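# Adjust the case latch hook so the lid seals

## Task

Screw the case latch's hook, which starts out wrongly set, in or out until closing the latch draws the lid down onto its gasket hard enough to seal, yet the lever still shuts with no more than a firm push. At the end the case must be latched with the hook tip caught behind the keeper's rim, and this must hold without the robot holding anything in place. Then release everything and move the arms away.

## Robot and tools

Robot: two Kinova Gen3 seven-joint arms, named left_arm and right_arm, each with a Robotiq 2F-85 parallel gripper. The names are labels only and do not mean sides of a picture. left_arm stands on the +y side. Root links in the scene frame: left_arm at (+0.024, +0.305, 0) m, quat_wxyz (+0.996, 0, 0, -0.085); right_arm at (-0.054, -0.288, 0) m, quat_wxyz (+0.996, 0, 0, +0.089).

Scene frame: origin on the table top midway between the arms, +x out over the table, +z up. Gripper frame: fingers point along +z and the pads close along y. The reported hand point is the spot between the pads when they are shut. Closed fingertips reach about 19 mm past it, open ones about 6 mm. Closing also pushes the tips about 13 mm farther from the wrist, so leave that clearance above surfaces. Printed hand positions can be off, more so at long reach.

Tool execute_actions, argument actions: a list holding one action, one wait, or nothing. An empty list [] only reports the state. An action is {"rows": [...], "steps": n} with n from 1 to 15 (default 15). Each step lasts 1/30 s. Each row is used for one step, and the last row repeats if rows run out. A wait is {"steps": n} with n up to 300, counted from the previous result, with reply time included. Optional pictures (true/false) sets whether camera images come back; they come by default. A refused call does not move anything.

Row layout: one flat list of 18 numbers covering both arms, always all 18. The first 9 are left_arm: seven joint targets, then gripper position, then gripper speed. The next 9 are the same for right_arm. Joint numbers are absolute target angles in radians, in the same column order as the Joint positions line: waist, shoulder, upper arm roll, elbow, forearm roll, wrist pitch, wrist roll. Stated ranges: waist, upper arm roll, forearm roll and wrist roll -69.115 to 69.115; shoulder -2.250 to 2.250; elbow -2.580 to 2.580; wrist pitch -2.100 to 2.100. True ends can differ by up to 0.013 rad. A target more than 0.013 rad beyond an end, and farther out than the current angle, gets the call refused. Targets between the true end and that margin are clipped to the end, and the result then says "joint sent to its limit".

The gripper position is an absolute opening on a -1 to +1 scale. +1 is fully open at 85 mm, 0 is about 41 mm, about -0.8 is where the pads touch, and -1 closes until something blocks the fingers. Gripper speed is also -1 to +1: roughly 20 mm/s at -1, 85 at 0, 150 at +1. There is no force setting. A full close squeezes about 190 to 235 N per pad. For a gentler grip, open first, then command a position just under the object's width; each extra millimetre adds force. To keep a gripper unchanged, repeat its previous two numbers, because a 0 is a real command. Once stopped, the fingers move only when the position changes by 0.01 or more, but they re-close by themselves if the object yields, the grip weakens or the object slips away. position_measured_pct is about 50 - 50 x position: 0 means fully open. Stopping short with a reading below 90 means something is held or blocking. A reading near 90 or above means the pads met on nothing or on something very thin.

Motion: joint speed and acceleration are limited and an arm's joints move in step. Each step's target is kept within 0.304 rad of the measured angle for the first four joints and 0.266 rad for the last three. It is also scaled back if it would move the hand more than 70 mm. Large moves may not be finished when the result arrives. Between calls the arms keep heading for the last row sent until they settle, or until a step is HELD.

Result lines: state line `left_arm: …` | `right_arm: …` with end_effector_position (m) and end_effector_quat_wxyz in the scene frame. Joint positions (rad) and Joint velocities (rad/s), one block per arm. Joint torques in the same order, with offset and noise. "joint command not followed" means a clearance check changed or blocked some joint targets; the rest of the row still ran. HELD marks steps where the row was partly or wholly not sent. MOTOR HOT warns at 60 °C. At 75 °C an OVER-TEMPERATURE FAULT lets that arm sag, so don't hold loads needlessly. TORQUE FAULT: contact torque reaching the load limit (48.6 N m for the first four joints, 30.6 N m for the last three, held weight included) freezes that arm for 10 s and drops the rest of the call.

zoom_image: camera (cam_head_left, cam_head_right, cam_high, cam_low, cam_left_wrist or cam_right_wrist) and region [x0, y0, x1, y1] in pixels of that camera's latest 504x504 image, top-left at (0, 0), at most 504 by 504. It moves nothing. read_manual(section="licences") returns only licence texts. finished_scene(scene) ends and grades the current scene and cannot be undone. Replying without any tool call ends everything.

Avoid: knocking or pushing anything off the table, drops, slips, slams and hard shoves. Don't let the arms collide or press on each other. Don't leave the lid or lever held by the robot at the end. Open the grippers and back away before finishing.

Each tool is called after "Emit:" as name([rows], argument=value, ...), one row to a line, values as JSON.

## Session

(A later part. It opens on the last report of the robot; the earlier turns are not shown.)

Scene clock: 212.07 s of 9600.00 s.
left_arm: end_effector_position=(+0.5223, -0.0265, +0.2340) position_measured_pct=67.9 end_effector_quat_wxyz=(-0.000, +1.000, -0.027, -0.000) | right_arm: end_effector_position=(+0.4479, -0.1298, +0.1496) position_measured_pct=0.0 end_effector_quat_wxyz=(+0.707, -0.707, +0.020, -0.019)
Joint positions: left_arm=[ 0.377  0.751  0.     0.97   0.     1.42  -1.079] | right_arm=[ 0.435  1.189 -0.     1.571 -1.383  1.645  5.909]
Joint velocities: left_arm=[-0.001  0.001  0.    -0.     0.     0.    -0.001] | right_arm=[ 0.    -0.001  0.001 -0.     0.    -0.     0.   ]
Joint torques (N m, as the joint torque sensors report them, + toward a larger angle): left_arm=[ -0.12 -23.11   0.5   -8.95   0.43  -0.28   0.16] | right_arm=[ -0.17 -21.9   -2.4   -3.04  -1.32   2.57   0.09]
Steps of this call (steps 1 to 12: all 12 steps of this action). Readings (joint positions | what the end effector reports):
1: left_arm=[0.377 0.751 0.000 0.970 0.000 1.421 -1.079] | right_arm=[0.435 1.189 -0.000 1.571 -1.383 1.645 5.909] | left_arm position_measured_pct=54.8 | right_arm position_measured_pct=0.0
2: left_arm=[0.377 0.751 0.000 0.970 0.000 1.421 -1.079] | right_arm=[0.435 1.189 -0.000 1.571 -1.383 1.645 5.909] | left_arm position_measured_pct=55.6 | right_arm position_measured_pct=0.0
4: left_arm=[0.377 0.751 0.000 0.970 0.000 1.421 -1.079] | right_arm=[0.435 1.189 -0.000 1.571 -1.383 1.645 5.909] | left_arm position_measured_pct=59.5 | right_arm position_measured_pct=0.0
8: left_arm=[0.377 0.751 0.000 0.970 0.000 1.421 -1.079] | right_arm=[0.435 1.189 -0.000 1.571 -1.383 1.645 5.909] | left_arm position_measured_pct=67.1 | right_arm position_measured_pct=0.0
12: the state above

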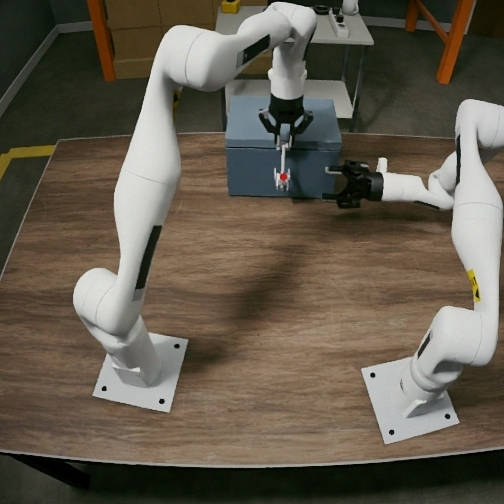

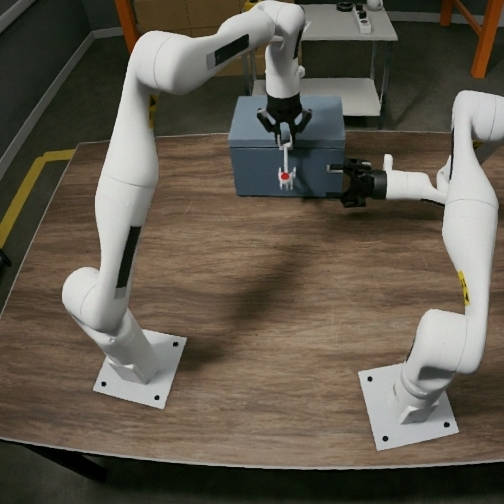

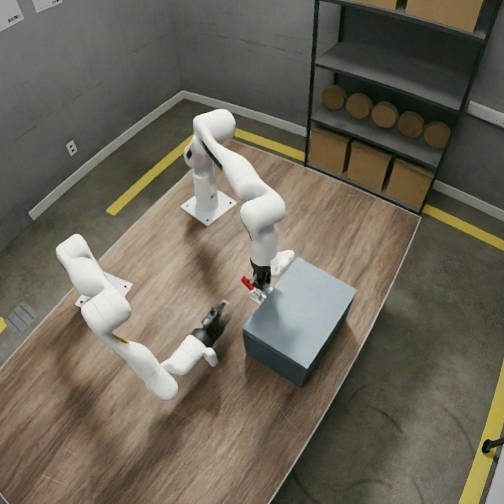

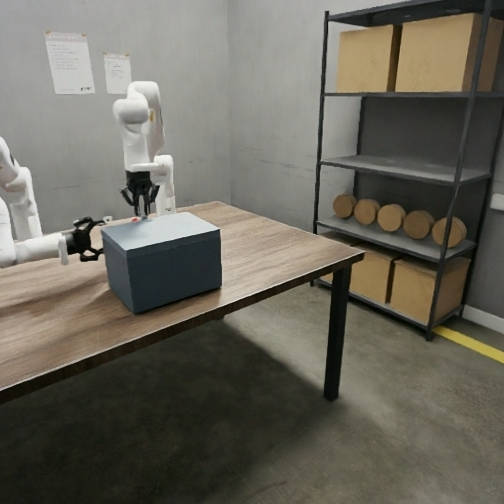

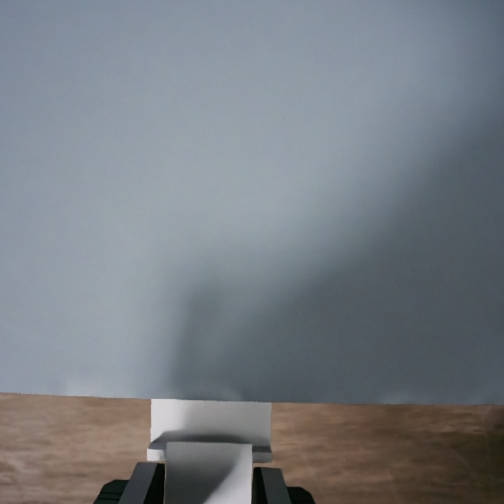

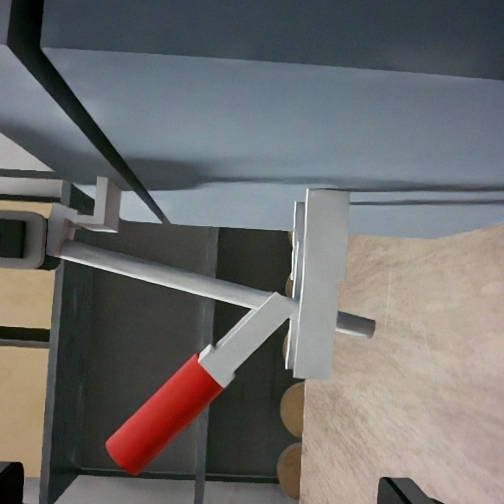

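Emit:
execute_actions([
  {"rows": [[0.3767,0.7510,0,0.9701,0,1.4205,-1.0792,-0.41,-0.5,0.4348,1.1893,0,1.5708,-1.3834,1.6454,5.9086,1,0.5],[0.3767,0.7510,0,0.9701,0,1.4205,-1.0792,-0.41,-0.5,0.4348,1.1893,0,1.5708,-1.3834,1.6454,5.9086,1,0.5],[0.3767,0.7510,0,0.9701,0,1.4205,-1.0792,-0.41,-0.5,0.4348,1.1893,0,1.5708,-1.3834,1.6454,5.9086,1,0.5],[0.3797,0.7427,0,0.9852,-0.0023,1.41,-1.0756,-0.41,-0.5,0.4348,1.1893,0,1.5708,-1.3834,1.6454,5.9086,1,0.5],[0.3826,0.7344,0,1.0002,-0.0046,1.3995,-1.0721,-0.41,-0.5,0.4348,1.1893,0,1.5708,-1.3834,1.6454,5.9086,1,0.5],[0.3856,0.7261,0,1.0153,-0.0068,1.389,-1.0685,-0.41,-0.5,0.4348,1.1893,0,1.5708,-1.3834,1.6454,5.9086,1,0.5],[0.3885,0.7178,0,1.0304,-0.0091,1.3784,-1.065,-0.41,-0.5,0.4348,1.1893,0,1.5708,-1.3834,1.6454,5.9086,1,0.5],[0.3915,0.7095,0,1.0454,-0.0114,1.3679,-1.0614,-0.41,-0.5,0.4348,1.1893,0,1.5708,-1.3834,1.6454,5.9086,1,0.5],[0.3945,0.7011,0,1.0605,-0.0137,1.3574,-1.0579,-0.41,-0.5,0.4348,1.1893,0,1.5708,-1.3834,1.6454,5.9086,1,0.5],[0.3974,0.6928,0,1.0756,-0.0159,1.3469,-1.0543,-0.41,-0.5,0.4348,1.1893,0,1.5708,-1.3834,1.6454,5.9086,1,0.5],[0.4004,0.6845,0,1.0906,-0.0182,1.3364,-1.0507,-0.41,-0.5,0.4348,1.1893,0,1.5708,-1.3834,1.6454,5.9086,1,0.5],[0.4033,0.6762,0,1.1057,-0.0205,1.3259,-1.0472,-0.41,-0.5,0.4348,1.1893,0,1.5708,-1.3834,1.6454,5.9086,1,0.5],[0.4063,0.6679,0,1.1208,-0.0228,1.3153,-1.0436,-0.41,-0.5,0.4348,1.1893,0,1.5708,-1.3834,1.6454,5.9086,1,0.5],[0.4092,0.6596,0,1.1358,-0.025,1.3048,-1.0401,-0.41,-0.5,0.4348,1.1893,0,1.5708,-1.3834,1.6454,5.9086,1,0.5],[0.4122,0.6513,0,1.1509,-0.0273,1.2943,-1.0365,-0.41,-0.5,0.4348,1.1893,0,1.5708,-1.3834,1.6454,5.9086,1,0.5]],"steps":15},
], pictures=false)

Emit:
execute_actions([
  {"steps":15},
])

Emit:
zoom_image(camera="cam_right_wrist", region=[0, 150, 200, 350])

Scene clock: 255.00 s of 9600.00 s.
left_arm: end_effector_position=(+0.5046, -0.0258, +0.2364) position_measured_pct=69.8 end_effector_quat_wxyz=(+0.001, +0.999, -0.027, +0.019) | right_arm: end_effector_position=(+0.4479, -0.1298, +0.1496) position_measured_pct=0.0 end_effector_quat_wxyz=(+0.707, -0.707, +0.020, -0.019)
Joint positions: left_arm=[ 0.401  0.682 -0.     1.094 -0.019  1.334 -1.05 ] | right_arm=[ 0.435  1.189 -0.     1.571 -1.383  1.645  5.909]
Joint velocities: left_arm=[ 0.085 -0.236  0.002  0.435 -0.063 -0.306  0.103] | right_arm=[-0.    -0.    -0.001  0.    -0.001 -0.001 -0.   ]
Joint torques (N m, as the joint torque sensors report them, + toward a larger angle): left_arm=[ -0.36 -21.45   0.24  -8.97   0.43  -0.08   0.49] | right_arm=[ -0.38 -22.06  -2.45  -3.34  -1.09   2.73   0.4 ]
Steps of this call (steps 1 to 15: the robot went on to your last target; steps 16 to 1273: nothing new was sent; steps 1274 to 1288: all 15 steps of this action). Readings (joint positions | what the end effector reports):
1274: left_arm=[0.377 0.751 0.000 0.970 0.000 1.420 -1.079] | right_arm=[0.435 1.189 -0.000 1.571 -1.383 1.645 5.909] | left_arm position_measured_pct=67.9 | right_arm position_measured_pct=0.0
1275: left_arm=[0.377 0.751 0.000 0.970 0.000 1.421 -1.079] | right_arm=[0.435 1.189 -0.000 1.571 -1.383 1.645 5.909] | left_arm position_measured_pct=68.3 | right_arm position_measured_pct=0.0
1277: left_arm=[0.377 0.750 -0.000 0.971 -0.000 1.420 -1.079] | right_arm=[0.435 1.189 -0.000 1.571 -1.383 1.645 5.909] | left_arm position_measured_pct=69.4 | right_arm position_measured_pct=0.0
1281: left_arm=[0.383 0.733 -0.000 1.002 -0.005 1.399 -1.072] | right_arm=[0.435 1.189 -0.000 1.571 -1.383 1.645 5.909] | left_arm position_measured_pct=69.8 | right_arm position_measured_pct=0.0
1288: the state above

Scene clock: 255.50 s of 9600.00 s.
left_arm: end_effector_position=(+0.4957, -0.0253, +0.2366) position_measured_pct=69.8 end_effector_quat_wxyz=(+0.001, +0.999, -0.027, +0.026) | right_arm: end_effector_position=(+0.4479, -0.1298, +0.1496) position_measured_pct=0.0 end_effector_quat_wxyz=(+0.707, -0.707, +0.020, -0.019)
Joint positions: left_arm=[ 0.413  0.651  0.     1.15  -0.027  1.294 -1.036] | right_arm=[ 0.435  1.189 -0.     1.571 -1.383  1.645  5.909]
Joint velocities: left_arm=[ 0.001 -0.003  0.     0.002 -0.    -0.001  0.   ] | right_arm=[-0.  0. -0. -0. -0.  0.  0.]
Joint torques (N m, as the joint torque sensors report them, + toward a larger angle): left_arm=[ -0.83 -21.13   0.03  -8.4   -0.11  -0.26  -0.03] | right_arm=[ -0.21 -21.65  -2.72  -3.34  -1.2    2.81   0.2 ]
Steps of this call (steps 1 to 15: the robot went on to your last target). Readings (joint positions | what the end effector reports):
1: left_arm=[0.404 0.674 0.000 1.108 -0.021 1.324 -1.047] | right_arm=[0.435 1.189 -0.000 1.571 -1.383 1.645 5.909] | left_arm position_measured_pct=69.8 | right_arm position_measured_pct=0.0
2: left_arm=[0.406 0.667 0.000 1.121 -0.023 1.314 -1.043] | right_arm=[0.435 1.189 -0.000 1.571 -1.383 1.645 5.909] | left_arm position_measured_pct=69.8 | right_arm position_measured_pct=0.0
4: left_arm=[0.410 0.658 0.001 1.139 -0.025 1.301 -1.039] | right_arm=[0.435 1.189 -0.000 1.571 -1.383 1.645 5.909] | left_arm position_measured_pct=69.8 | right_arm position_measured_pct=0.0
8: left_arm=[0.412 0.653 0.001 1.148 -0.027 1.295 -1.037] | right_arm=[0.435 1.189 -0.000 1.571 -1.383 1.645 5.909] | left_arm position_measured_pct=69.8 | right_arm position_measured_pct=0.0
15: the state above

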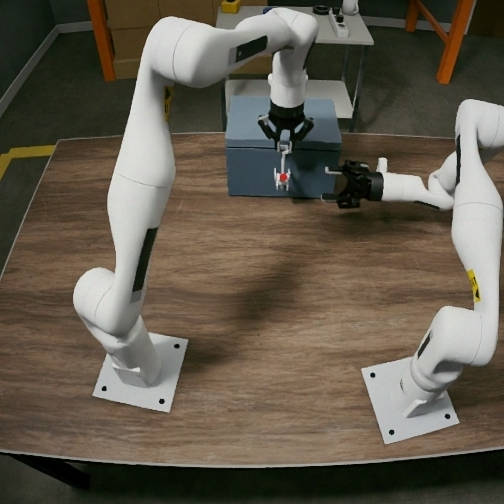

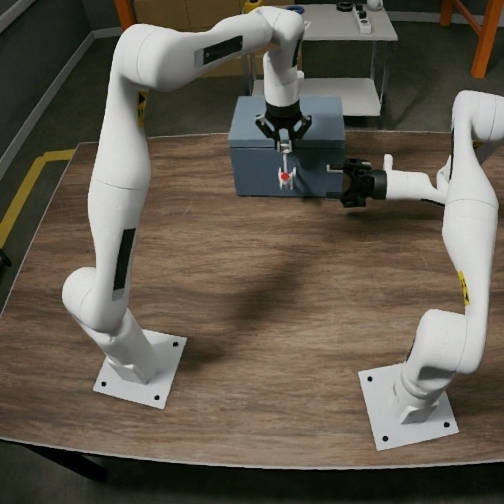

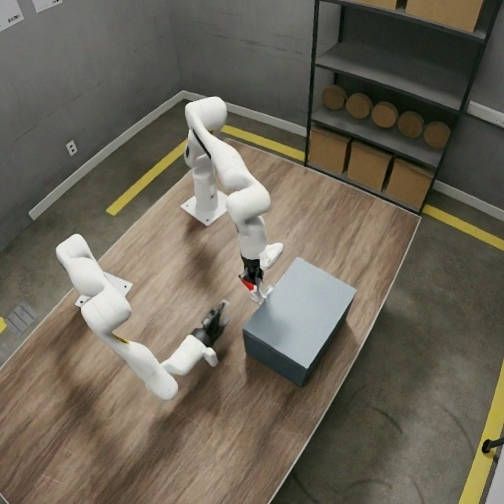

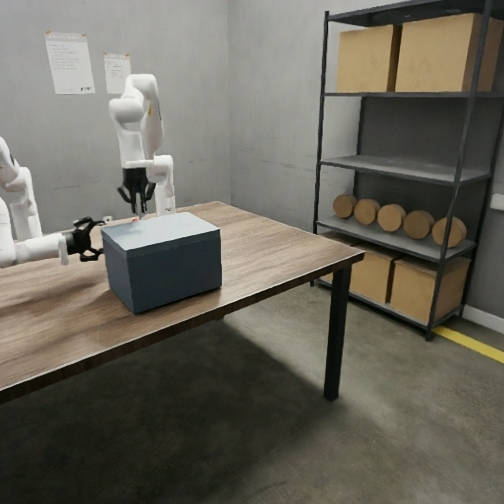

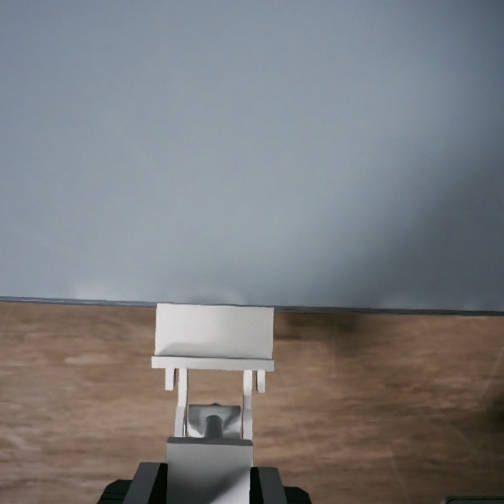

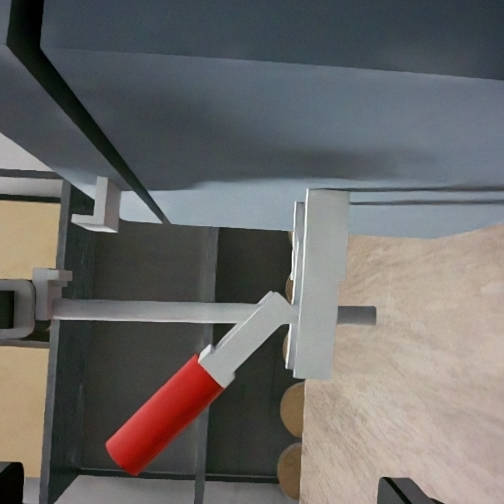

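Region (0, 150, 200, 350) of cam_right_wrist's 504x504 image, scaled by 2.520.

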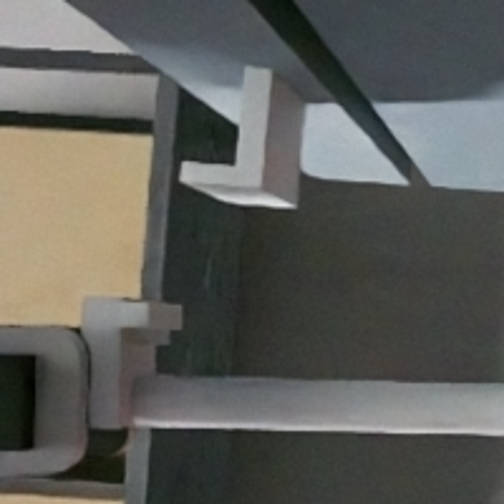

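Emit:
execute_actions([
  {"rows": [[0.4122,0.6508,0,1.1478,-0.0273,1.2979,5.2467,-0.425,-0.5,0.4348,1.1893,0,1.5708,-1.3834,1.6454,5.9086,1,0.5]],"steps":15},
], pictures=false)

Emit:
execute_actions([
  {"steps":148},
])

Scene clock: 290.13 s of 9600.00 s.
left_arm: end_effector_position=(+0.4953, -0.0250, +0.2368) position_measured_pct=70.2 end_effector_quat_wxyz=(+0.007, +0.974, +0.224, +0.024) | right_arm: end_effector_position=(+0.4479, -0.1298, +0.1496) position_measured_pct=0.0 end_effector_quat_wxyz=(+0.707, -0.707, +0.020, -0.019)
Joint positions: left_arm=[ 0.413  0.652  0.     1.148 -0.027  1.298 -0.531] | right_arm=[ 0.435  1.189 -0.     1.571 -1.383  1.645  5.909]
Joint velocities: left_arm=[-0.    -0.    -0.    -0.001 -0.     0.002  1.217] | right_arm=[-0.    -0.     0.001  0.     0.     0.     0.   ]
Joint torques (N m, as the joint torque sensors report them, + toward a larger angle): left_arm=[ -0.45 -22.47   0.11  -9.34   0.12  -0.89  -0.21] | right_arm=[ -0.16 -21.62  -2.45  -3.19  -1.36   2.66   0.28]
Steps of this call (steps 1 to 15: the robot went on to your last target; steps 16 to 1024: nothing new was sent; steps 1025 to 1039: all 15 steps of this action). Readings (joint positions | what the end effector reports):
1025: left_arm=[0.413 0.651 0.000 1.150 -0.027 1.294 -1.035] | right_arm=[0.435 1.189 -0.000 1.571 -1.383 1.645 5.909] | left_arm position_measured_pct=69.8 | right_arm position_measured_pct=0.0
1026: left_arm=[0.413 0.651 0.000 1.150 -0.027 1.294 -1.026] | right_arm=[0.435 1.189 -0.000 1.571 -1.383 1.645 5.909] | left_arm position_measured_pct=69.8 | right_arm position_measured_pct=0.0
1028: left_arm=[0.413 0.651 0.000 1.150 -0.027 1.295 -0.975] | right_arm=[0.435 1.189 -0.000 1.571 -1.383 1.645 5.909] | left_arm position_measured_pct=69.8 | right_arm position_measured_pct=0.0
1032: left_arm=[0.413 0.652 0.000 1.149 -0.027 1.296 -0.815] | right_arm=[0.435 1.189 -0.000 1.571 -1.383 1.645 5.909] | left_arm position_measured_pct=70.2 | right_arm position_measured_pct=0.0
1039: the state above

Scene clock: 295.07 s of 9600.00 s.
left_arm: end_effector_position=(+0.4955, -0.0253, +0.2381) position_measured_pct=70.2 end_effector_quat_wxyz=(+0.001, +0.999, -0.028, +0.026) | right_arm: end_effector_position=(+0.4479, -0.1298, +0.1496) position_measured_pct=0.0 end_effector_quat_wxyz=(+0.707, -0.707, +0.020, -0.019)
Joint positions: left_arm=[ 0.413  0.65   0.001  1.147 -0.027  1.298  5.246] | right_arm=[ 0.435  1.189 -0.     1.571 -1.383  1.645  5.909]
Joint velocities: left_arm=[ 0.    -0.002 -0.001  0.    -0.     0.     0.009] | right_arm=[ 0.001 -0.     0.001  0.     0.     0.     0.   ]
Joint torques (N m, as the joint torque sensors report them, + toward a larger angle): left_arm=[ -0.88 -21.21  -0.36  -8.47   0.1   -0.48  -0.09] | right_arm=[ -0.35 -21.95  -2.41  -2.73  -1.26   2.78   0.33]
Steps of this call (steps 1 to 148: the robot went on to your last target). Readings (joint positions | what the end effector reports):
1: left_arm=[0.413 0.652 0.000 1.148 -0.027 1.298 -0.490] | right_arm=[0.435 1.189 -0.000 1.571 -1.383 1.645 5.909] | left_arm position_measured_pct=70.2 | right_arm position_measured_pct=0.0
2: left_arm=[0.413 0.652 0.000 1.148 -0.027 1.298 -0.449] | right_arm=[0.435 1.189 -0.000 1.571 -1.383 1.645 5.909] | left_arm position_measured_pct=70.2 | right_arm position_measured_pct=0.0
4: left_arm=[0.413 0.652 0.000 1.148 -0.027 1.298 -0.368] | right_arm=[0.435 1.189 -0.000 1.571 -1.383 1.645 5.909] | left_arm position_measured_pct=70.2 | right_arm position_measured_pct=0.0
8: left_arm=[0.413 0.652 0.000 1.148 -0.027 1.298 -0.206] | right_arm=[0.435 1.189 -0.000 1.571 -1.383 1.645 5.909] | left_arm position_measured_pct=70.2 | right_arm position_measured_pct=0.0
148: the state above

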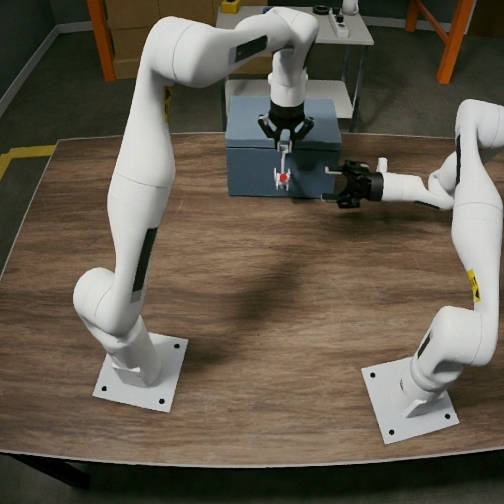

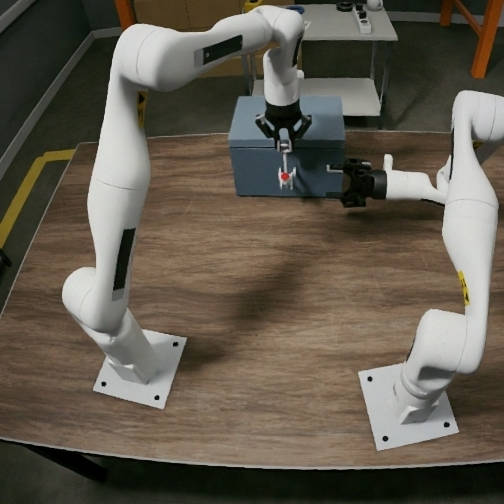

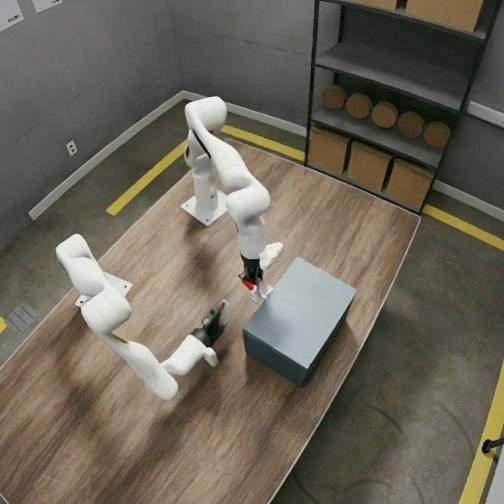

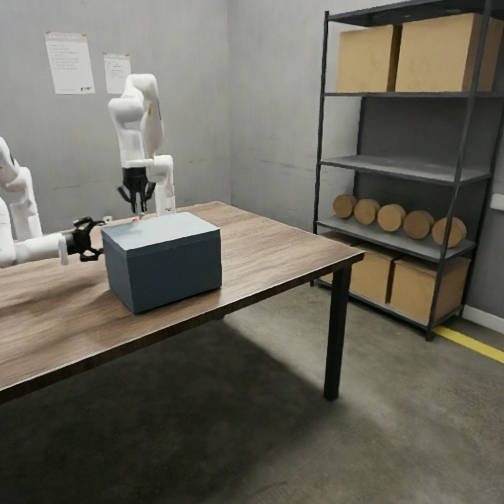

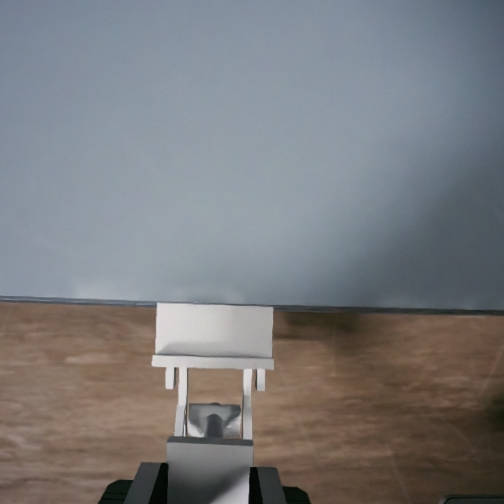

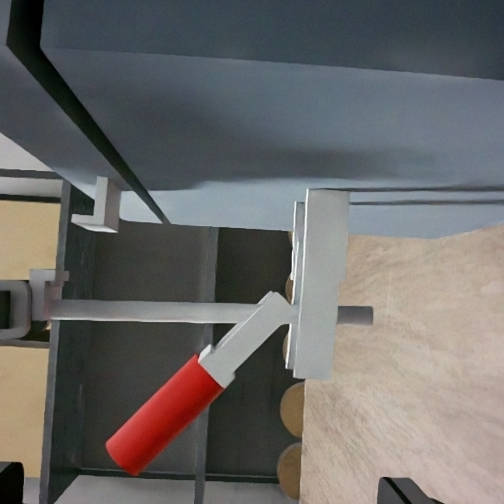

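Emit:
execute_actions([
  {"rows": [[0.4122,0.6503,0,1.1447,-0.0273,1.3015,11.5299,-0.425,-0.5,0.4348,1.1893,0,1.5708,-1.3834,1.6454,5.9086,1,0.5]],"steps":15},
], pictures=false)

Emit:
execute_actions([
  {"steps":125},
], pictures=false)

Emit:
execute_actions([
  {"rows": [[0.4122,0.6498,0,1.1416,-0.0273,1.3051,17.8131,-0.425,-0.5,0.4348,1.1893,0,1.5708,-1.3834,1.6454,5.9086,1,0.5]],"steps":15},
], pictures=false)

Emit:
execute_actions([
  {"steps":165},
])

Emit:
zoom_image(camera="cam_right_wrist", region=[0, 150, 200, 350])

Scene clock: 307.10 s of 9600.00 s.
left_arm: end_effector_position=(+0.4952, -0.0251, +0.2383) position_measured_pct=70.2 end_effector_quat_wxyz=(+0.007, +0.974, +0.224, +0.024) | right_arm: end_effector_position=(+0.4479, -0.1298, +0.1496) position_measured_pct=0.0 end_effector_quat_wxyz=(+0.707, -0.707, +0.020, -0.019)
Joint positions: left_arm=[ 0.413  0.651  0.     1.145 -0.027  1.302  5.752] | right_arm=[ 0.435  1.189 -0.     1.571 -1.383  1.645  5.909]
Joint velocities: left_arm=[-0.002  0.002  0.    -0.    -0.001  0.003  1.216] | right_arm=[ 0.001 -0.     0.     0.    -0.    -0.001  0.   ]
Joint torques (N m, as the joint torque sensors report them, + toward a larger angle): left_arm=[ -0.63 -21.79   0.32  -8.97   0.09  -0.89   0.24] | right_arm=[  0.13 -21.59  -2.06  -3.21  -1.26   2.96   0.38]
Steps of this call (steps 1 to 30: the robot went on to your last target; steps 31 to 346: nothing new was sent; steps 347 to 361: all 15 steps of this action). Readings (joint positions | what the end effector reports):
347: left_arm=[0.413 0.650 0.001 1.147 -0.027 1.298 5.248] | right_arm=[0.435 1.189 -0.000 1.571 -1.383 1.645 5.909] | left_arm position_measured_pct=70.2 | right_arm position_measured_pct=0.0
348: left_arm=[0.413 0.650 0.001 1.147 -0.027 1.298 5.257] | right_arm=[0.435 1.189 -0.000 1.571 -1.383 1.645 5.909] | left_arm position_measured_pct=70.2 | right_arm position_measured_pct=0.0
350: left_arm=[0.413 0.650 0.001 1.147 -0.027 1.299 5.308] | right_arm=[0.435 1.189 -0.000 1.571 -1.383 1.645 5.909] | left_arm position_measured_pct=70.2 | right_arm position_measured_pct=0.0
354: left_arm=[0.413 0.651 0.001 1.146 -0.027 1.300 5.468] | right_arm=[0.435 1.189 -0.000 1.571 -1.383 1.645 5.909] | left_arm position_measured_pct=70.2 | right_arm position_measured_pct=0.0
361: the state above

Scene clock: 311.27 s of 9600.00 s.
left_arm: end_effector_position=(+0.4958, -0.0247, +0.2389) position_measured_pct=71.4 end_effector_quat_wxyz=(-0.008, +0.930, -0.365, +0.025) | right_arm: end_effector_position=(+0.4479, -0.1298, +0.1496) position_measured_pct=0.0 end_effector_quat_wxyz=(+0.707, -0.707, +0.020, -0.019)
Joint positions: left_arm=[ 0.412  0.65   0.     1.145 -0.027  1.301 10.835] | right_arm=[ 0.435  1.189 -0.     1.571 -1.383  1.645  5.909]
Joint velocities: left_arm=[-0.001  0.002  0.001 -0.    -0.001  0.     1.219] | right_arm=[-0.    -0.001 -0.     0.    -0.     0.    -0.   ]
Joint torques (N m, as the joint torque sensors report them, + toward a larger angle): left_arm=[  0.   -21.2    0.32  -8.9    0.22  -0.42   0.02] | right_arm=[ -0.32 -21.94  -2.2   -3.04  -1.19   2.72   0.36]
Steps of this call (steps 1 to 125: the robot went on to your last target). Readings (joint positions | what the end effector reports):
1: left_arm=[0.413 0.651 0.000 1.145 -0.027 1.302 5.793] | right_arm=[0.435 1.189 -0.000 1.571 -1.383 1.645 5.909] | left_arm position_measured_pct=70.2 | right_arm position_measured_pct=0.0
2: left_arm=[0.413 0.651 0.000 1.145 -0.027 1.302 5.834] | right_arm=[0.435 1.189 -0.000 1.571 -1.383 1.645 5.909] | left_arm position_measured_pct=70.2 | right_arm position_measured_pct=0.0
4: left_arm=[0.413 0.651 0.000 1.145 -0.027 1.302 5.915] | right_arm=[0.435 1.189 -0.000 1.571 -1.383 1.645 5.909] | left_arm position_measured_pct=70.2 | right_arm position_measured_pct=0.0
8: left_arm=[0.413 0.651 0.000 1.145 -0.027 1.302 6.078] | right_arm=[0.435 1.189 -0.000 1.571 -1.383 1.645 5.909] | left_arm position_measured_pct=70.2 | right_arm position_measured_pct=0.0
125: the state above

Scene clock: 311.77 s of 9600.00 s.
left_arm: end_effector_position=(+0.4959, -0.0247, +0.2401) position_measured_pct=71.4 end_effector_quat_wxyz=(-0.000, +0.997, -0.069, +0.026) | right_arm: end_effector_position=(+0.4479, -0.1298, +0.1496) position_measured_pct=0.0 end_effector_quat_wxyz=(+0.707, -0.707, +0.020, -0.019)
Joint positions: left_arm=[ 0.412  0.65  -0.     1.142 -0.027  1.305 11.445] | right_arm=[ 0.435  1.189 -0.     1.571 -1.383  1.645  5.909]
Joint velocities: left_arm=[-0.    -0.002 -0.002 -0.001 -0.     0.001  1.22 ] | right_arm=[-0.001  0.    -0.     0.    -0.    -0.001 -0.   ]
Joint torques (N m, as the joint torque sensors report them, + toward a larger angle): left_arm=[ -0.73 -21.57   0.24  -8.7    0.15  -0.25  -0.27] | right_arm=[ -0.28 -21.78  -2.41  -3.17  -1.37   2.81   0.14]
Steps of this call (steps 1 to 15: all 15 steps of this action). Readings (joint positions | what the end effector reports):
1: left_arm=[0.412 0.650 0.000 1.145 -0.027 1.301 10.876] | right_arm=[0.435 1.189 -0.000 1.571 -1.383 1.645 5.909] | left_arm position_measured_pct=71.4 | right_arm position_measured_pct=0.0
2: left_arm=[0.412 0.650 0.000 1.145 -0.027 1.302 10.917] | right_arm=[0.435 1.189 -0.000 1.571 -1.383 1.645 5.909] | left_arm position_measured_pct=71.4 | right_arm position_measured_pct=0.0
4: left_arm=[0.412 0.650 -0.000 1.144 -0.027 1.302 10.998] | right_arm=[0.435 1.189 -0.000 1.571 -1.383 1.645 5.909] | left_arm position_measured_pct=71.4 | right_arm position_measured_pct=0.0
8: left_arm=[0.412 0.650 0.000 1.143 -0.027 1.304 11.161] | right_arm=[0.435 1.189 -0.000 1.571 -1.383 1.645 5.909] | left_arm position_measured_pct=71.4 | right_arm position_measured_pct=0.0
15: the state above

Scene clock: 317.27 s of 9600.00 s.
left_arm: end_effector_position=(+0.4959, -0.0247, +0.2402) position_measured_pct=71.4 end_effector_quat_wxyz=(+0.001, +0.999, -0.027, +0.026) | right_arm: end_effector_position=(+0.4479, -0.1298, +0.1496) position_measured_pct=0.0 end_effector_quat_wxyz=(+0.707, -0.707, +0.020, -0.019)
Joint positions: left_arm=[ 0.412  0.65   0.     1.142 -0.027  1.305 17.813] | right_arm=[ 0.435  1.189 -0.     1.571 -1.383  1.645  5.909]
Joint velocities: left_arm=[ 0.001  0.    -0.    -0.    -0.    -0.     0.002] | right_arm=[ 0. -0. -0. -0.  0. -0. -0.]
Joint torques (N m, as the joint torque sensors report them, + toward a larger angle): left_arm=[ -0.11 -21.58  -0.04  -9.02   0.25  -0.32  -0.08] | right_arm=[ -0.17 -21.76  -2.21  -2.95  -1.33   2.69   0.36]
Steps of this call (steps 1 to 165: the robot went on to your last target). Readings (joint positions | what the end effector reports):
1: left_arm=[0.412 0.650 -0.000 1.142 -0.027 1.305 11.486] | right_arm=[0.435 1.189 -0.000 1.571 -1.383 1.645 5.909] | left_arm position_measured_pct=71.4 | right_arm position_measured_pct=0.0
2: left_arm=[0.412 0.650 -0.000 1.142 -0.027 1.305 11.527] | right_arm=[0.435 1.189 -0.000 1.571 -1.383 1.645 5.909] | left_arm position_measured_pct=71.4 | right_arm position_measured_pct=0.0
4: left_arm=[0.412 0.650 -0.000 1.142 -0.027 1.305 11.608] | right_arm=[0.435 1.189 -0.000 1.571 -1.383 1.645 5.909] | left_arm position_measured_pct=71.4 | right_arm position_measured_pct=0.0
8: left_arm=[0.412 0.650 -0.000 1.142 -0.027 1.305 11.771] | right_arm=[0.435 1.189 -0.000 1.571 -1.383 1.645 5.909] | left_arm position_measured_pct=71.4 | right_arm position_measured_pct=0.0
165: the state above

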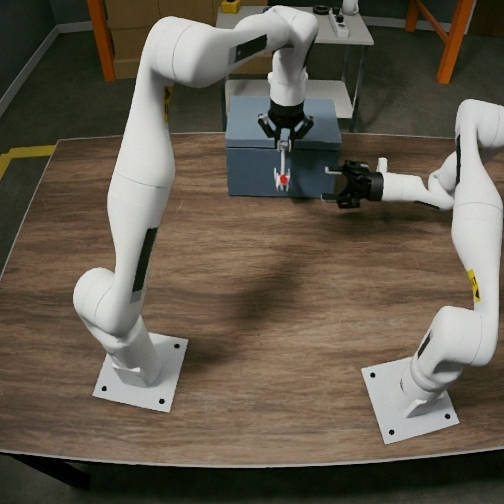

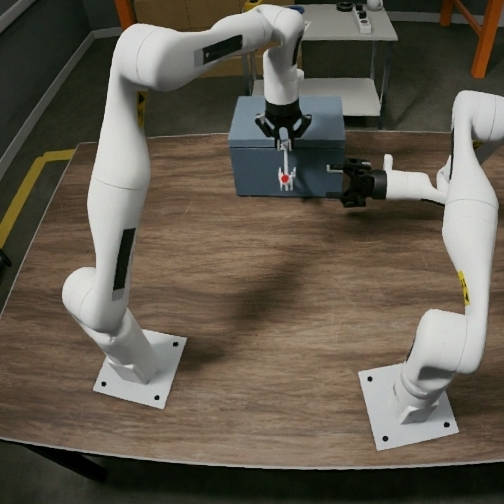

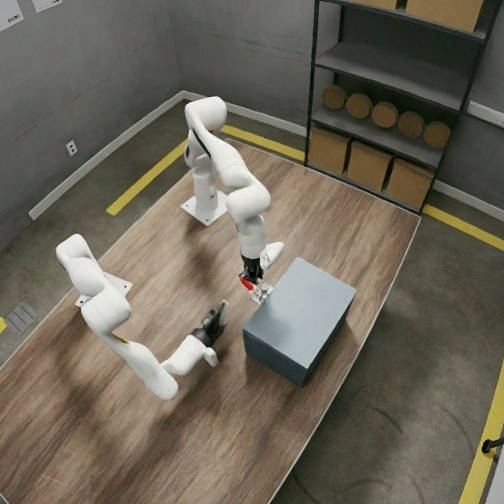

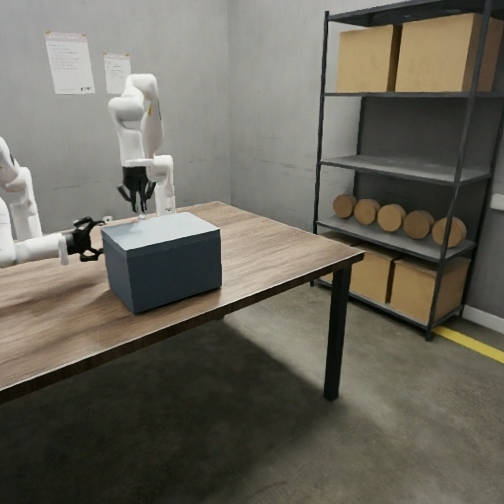

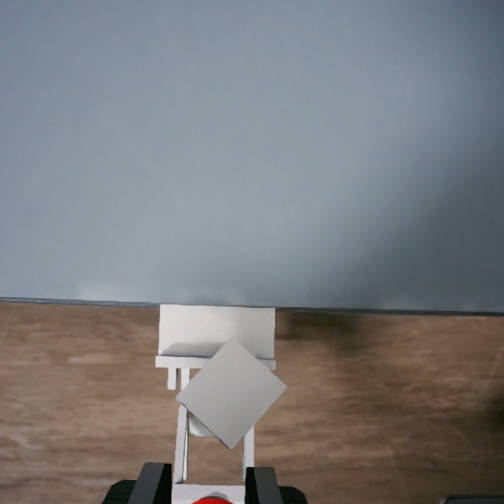

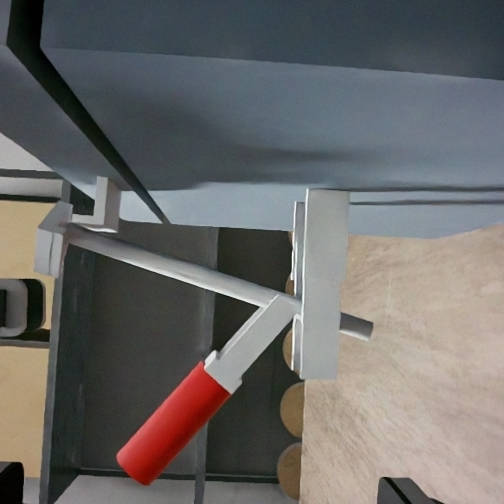

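Region (0, 150, 200, 350) of cam_right_wrist's 504x504 image, scaled by 2.520.

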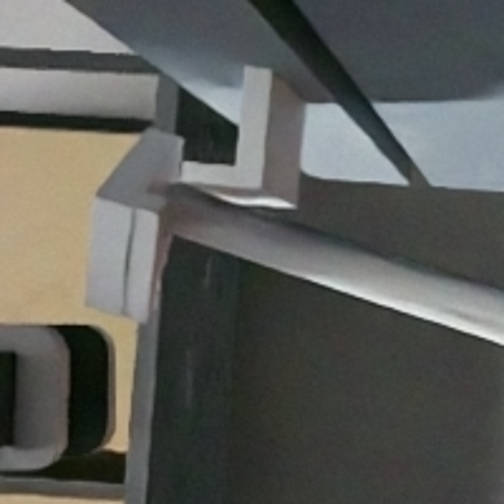

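Emit:
execute_actions([
  {"rows": [[0.4122,0.642,0,1.09,-0.0273,1.3645,17.8131,0.1,0.5,0.4348,1.1893,0,1.5708,-1.3834,1.6454,5.9086,1,0.5]],"steps":12},
], pictures=false)

Emit:
execute_actions([
  {"rows": [[0.3751,0.7478,0,0.8931,0,1.5007,15.4915,0.1,0.5,0.4348,1.1893,0,1.5708,-1.3834,1.6454,5.9086,1,0.5]],"steps":15},
], pictures=false)

Emit:
execute_actions([
  {"steps":55},
], pictures=false)

Emit:
execute_actions([
  {"rows": [[0.3751,0.7518,0,0.9331,0,1.4567,15.4915,0.1,0.5,0.4348,1.1893,0,1.5708,-1.3834,1.6454,5.9086,1,0.5]],"steps":15},
])

Scene clock: 377.67 s of 9600.00 s.
left_arm: end_effector_position=(+0.4967, -0.0251, +0.2604) position_measured_pct=45.2 end_effector_quat_wxyz=(+0.001, +0.999, -0.026, +0.026) | right_arm: end_effector_position=(+0.4479, -0.1298, +0.1496) position_measured_pct=0.0 end_effector_quat_wxyz=(+0.707, -0.707, +0.020, -0.019)
Joint positions: left_arm=[ 0.412  0.642  0.     1.09  -0.027  1.364 17.813] | right_arm=[ 0.435  1.189 -0.     1.571 -1.383  1.645  5.909]
Joint velocities: left_arm=[-0.002  0.003  0.    -0.005  0.     0.006  0.   ] | right_arm=[ 0.001  0.    -0.    -0.     0.     0.     0.   ]
Joint torques (N m, as the joint torque sensors report them, + toward a larger angle): left_arm=[ -0.13 -20.99   0.41  -8.94   0.12  -0.72   0.41] | right_arm=[ -0.38 -22.28  -1.98  -3.    -1.29   2.73   0.25]
Steps of this call (steps 1 to 15: the robot went on to your last target; steps 16 to 1800: nothing new was sent; steps 1801 to 1812: all 12 steps of this action). Readings (joint positions | what the end effector reports):
1801: left_arm=[0.412 0.650 -0.000 1.141 -0.027 1.306 17.813] | right_arm=[0.435 1.189 -0.000 1.571 -1.383 1.645 5.909] | left_arm position_measured_pct=71.4 | right_arm position_measured_pct=0.0
1802: left_arm=[0.412 0.649 -0.000 1.135 -0.027 1.312 17.813] | right_arm=[0.435 1.189 -0.000 1.571 -1.383 1.645 5.909] | left_arm position_measured_pct=70.6 | right_arm position_measured_pct=0.0
1804: left_arm=[0.412 0.647 -0.000 1.114 -0.027 1.337 17.813] | right_arm=[0.435 1.189 -0.000 1.571 -1.383 1.645 5.909] | left_arm position_measured_pct=65.1 | right_arm position_measured_pct=0.0
1808: left_arm=[0.412 0.642 0.000 1.093 -0.027 1.362 17.813] | right_arm=[0.435 1.189 -0.000 1.571 -1.383 1.645 5.909] | left_arm position_measured_pct=50.0 | right_arm position_measured_pct=0.0
1812: the state above

Scene clock: 378.17 s of 9600.00 s.
left_arm: end_effector_position=(+0.5230, -0.0268, +0.2610) position_measured_pct=45.2 end_effector_quat_wxyz=(-0.000, +0.970, -0.242, +0.002) | right_arm: end_effector_position=(+0.4479, -0.1298, +0.1496) position_measured_pct=0.0 end_effector_quat_wxyz=(+0.707, -0.707, +0.020, -0.019)
Joint positions: left_arm=[ 0.377  0.741 -0.     0.903 -0.001  1.494 17.338] | right_arm=[ 0.435  1.189 -0.     1.571 -1.383  1.645  5.909]
Joint velocities: left_arm=[-0.018  0.054  0.001 -0.09   0.012  0.059 -1.216] | right_arm=[ 0.002 -0.001 -0.    -0.     0.    -0.001 -0.   ]
Joint torques (N m, as the joint torque sensors report them, + toward a larger angle): left_arm=[ -0.51 -23.4    0.59  -8.26   0.44  -0.47   0.23] | right_arm=[ -0.21 -22.26  -2.1   -3.23  -1.41   2.69   0.38]
Steps of this call (steps 1 to 15: all 15 steps of this action). Readings (joint positions | what the end effector reports):
1: left_arm=[0.412 0.643 0.000 1.089 -0.027 1.365 17.812] | right_arm=[0.435 1.189 -0.000 1.571 -1.383 1.645 5.909] | left_arm position_measured_pct=45.2 | right_arm position_measured_pct=0.0
2: left_arm=[0.411 0.647 0.000 1.083 -0.026 1.369 17.806] | right_arm=[0.435 1.189 -0.000 1.571 -1.383 1.645 5.909] | left_arm position_measured_pct=45.2 | right_arm position_measured_pct=0.0
4: left_arm=[0.405 0.664 0.001 1.055 -0.023 1.388 17.770] | right_arm=[0.435 1.189 -0.000 1.571 -1.383 1.645 5.909] | left_arm position_measured_pct=45.2 | right_arm position_measured_pct=0.0
8: left_arm=[0.389 0.710 -0.000 0.966 -0.010 1.450 17.622] | right_arm=[0.435 1.189 -0.000 1.571 -1.383 1.645 5.909] | left_arm position_measured_pct=45.2 | right_arm position_measured_pct=0.0
15: the state above

Scene clock: 380.00 s of 9600.00 s.
left_arm: end_effector_position=(+0.5244, -0.0266, +0.2600) position_measured_pct=45.2 end_effector_quat_wxyz=(-0.000, -0.394, +0.919, +0.000) | right_arm: end_effector_position=(+0.4479, -0.1298, +0.1496) position_measured_pct=0.0 end_effector_quat_wxyz=(+0.707, -0.707, +0.020, -0.019)
Joint positions: left_arm=[ 0.375  0.748 -0.     0.893  0.     1.501 15.492] | right_arm=[ 0.435  1.189 -0.     1.571 -1.383  1.645  5.909]
Joint velocities: left_arm=[ 0.001 -0.    -0.001 -0.     0.    -0.001 -0.002] | right_arm=[ 0.001 -0.     0.001 -0.    -0.     0.     0.   ]
Joint torques (N m, as the joint torque sensors report them, + toward a larger angle): left_arm=[ -0.19 -23.17   0.49  -8.82   0.3   -0.15   0.32] | right_arm=[ -0.13 -21.63  -2.46  -3.13  -1.16   2.63   0.1 ]
Steps of this call (steps 1 to 55: the robot went on to your last target). Readings (joint positions | what the end effector reports):
1: left_arm=[0.377 0.743 -0.000 0.900 -0.001 1.496 17.297] | right_arm=[0.435 1.189 -0.000 1.571 -1.383 1.645 5.909] | left_arm position_measured_pct=45.2 | right_arm position_measured_pct=0.0
2: left_arm=[0.376 0.744 -0.000 0.898 -0.001 1.497 17.256] | right_arm=[0.435 1.189 -0.000 1.571 -1.383 1.645 5.909] | left_arm position_measured_pct=45.2 | right_arm position_measured_pct=0.0
4: left_arm=[0.376 0.746 -0.000 0.896 -0.000 1.499 17.175] | right_arm=[0.435 1.189 -0.000 1.571 -1.383 1.645 5.909] | left_arm position_measured_pct=45.2 | right_arm position_measured_pct=0.0
8: left_arm=[0.375 0.747 -0.000 0.894 -0.000 1.500 17.012] | right_arm=[0.435 1.189 -0.000 1.571 -1.383 1.645 5.909] | left_arm position_measured_pct=45.2 | right_arm position_measured_pct=0.0
55: the state above

Scene clock: 380.50 s of 9600.00 s.
left_arm: end_effector_position=(+0.5244, -0.0266, +0.2450) position_measured_pct=45.2 end_effector_quat_wxyz=(-0.000, -0.394, +0.919, +0.000) | right_arm: end_effector_position=(+0.4479, -0.1298, +0.1496) position_measured_pct=0.0 end_effector_quat_wxyz=(+0.707, -0.707, +0.020, -0.019)
Joint positions: left_arm=[ 0.375  0.752  0.     0.933  0.     1.457 15.492] | right_arm=[ 0.435  1.189 -0.     1.571 -1.383  1.645  5.909]
Joint velocities: left_arm=[-0.001  0.001  0.001  0.001  0.    -0.001 -0.   ] | right_arm=[-0.     0.001 -0.001 -0.    -0.     0.    -0.   ]
Joint torques (N m, as the joint torque sensors report them, + toward a larger angle): left_arm=[ -0.63 -23.04   0.58  -9.     0.34  -0.29  -0.03] | right_arm=[ -0.6  -21.81  -2.3   -3.46  -1.25   2.65   0.27]
Steps of this call (steps 1 to 15: all 15 steps of this action). Readings (joint positions | what the end effector reports):
1: left_arm=[0.375 0.748 0.000 0.894 0.000 1.500 15.492] | right_arm=[0.435 1.189 -0.000 1.571 -1.383 1.645 5.909] | left_arm position_measured_pct=45.2 | right_arm position_measured_pct=0.0
2: left_arm=[0.375 0.748 0.000 0.899 0.000 1.494 15.492] | right_arm=[0.435 1.189 -0.000 1.571 -1.383 1.645 5.909] | left_arm position_measured_pct=45.2 | right_arm position_measured_pct=0.0
4: left_arm=[0.375 0.749 0.000 0.917 0.000 1.474 15.492] | right_arm=[0.435 1.189 -0.000 1.571 -1.383 1.645 5.909] | left_arm position_measured_pct=45.2 | right_arm position_measured_pct=0.0
8: left_arm=[0.375 0.752 -0.000 0.931 -0.000 1.459 15.492] | right_arm=[0.435 1.189 -0.000 1.571 -1.383 1.645 5.909] | left_arm position_measured_pct=45.2 | right_arm position_measured_pct=0.0
15: the state above

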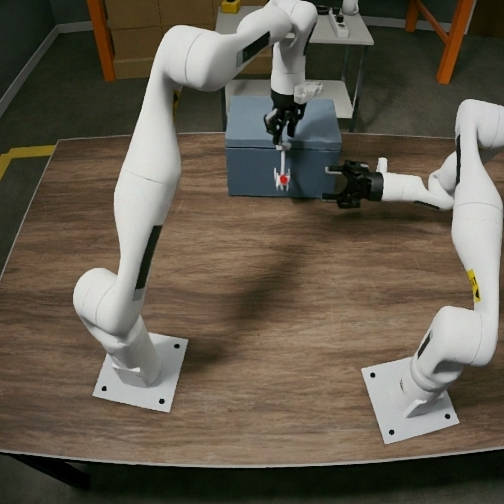

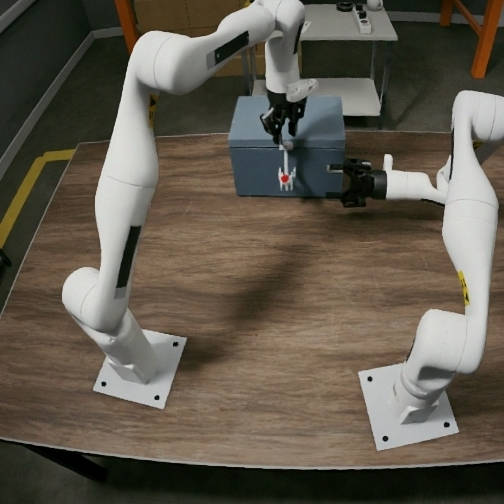

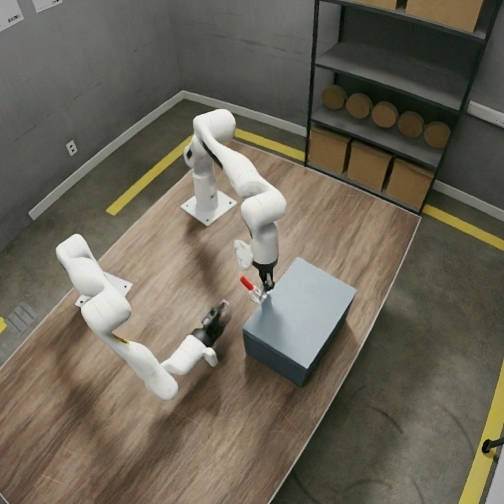

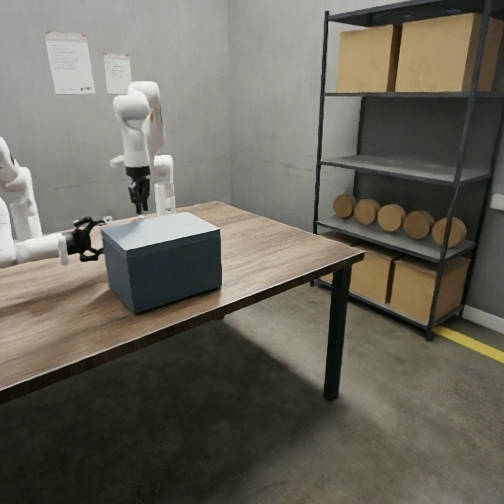

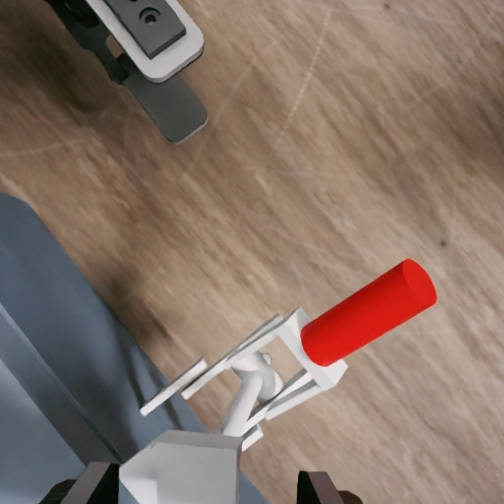

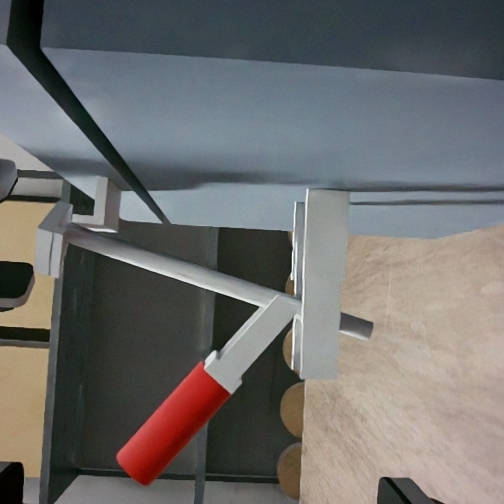

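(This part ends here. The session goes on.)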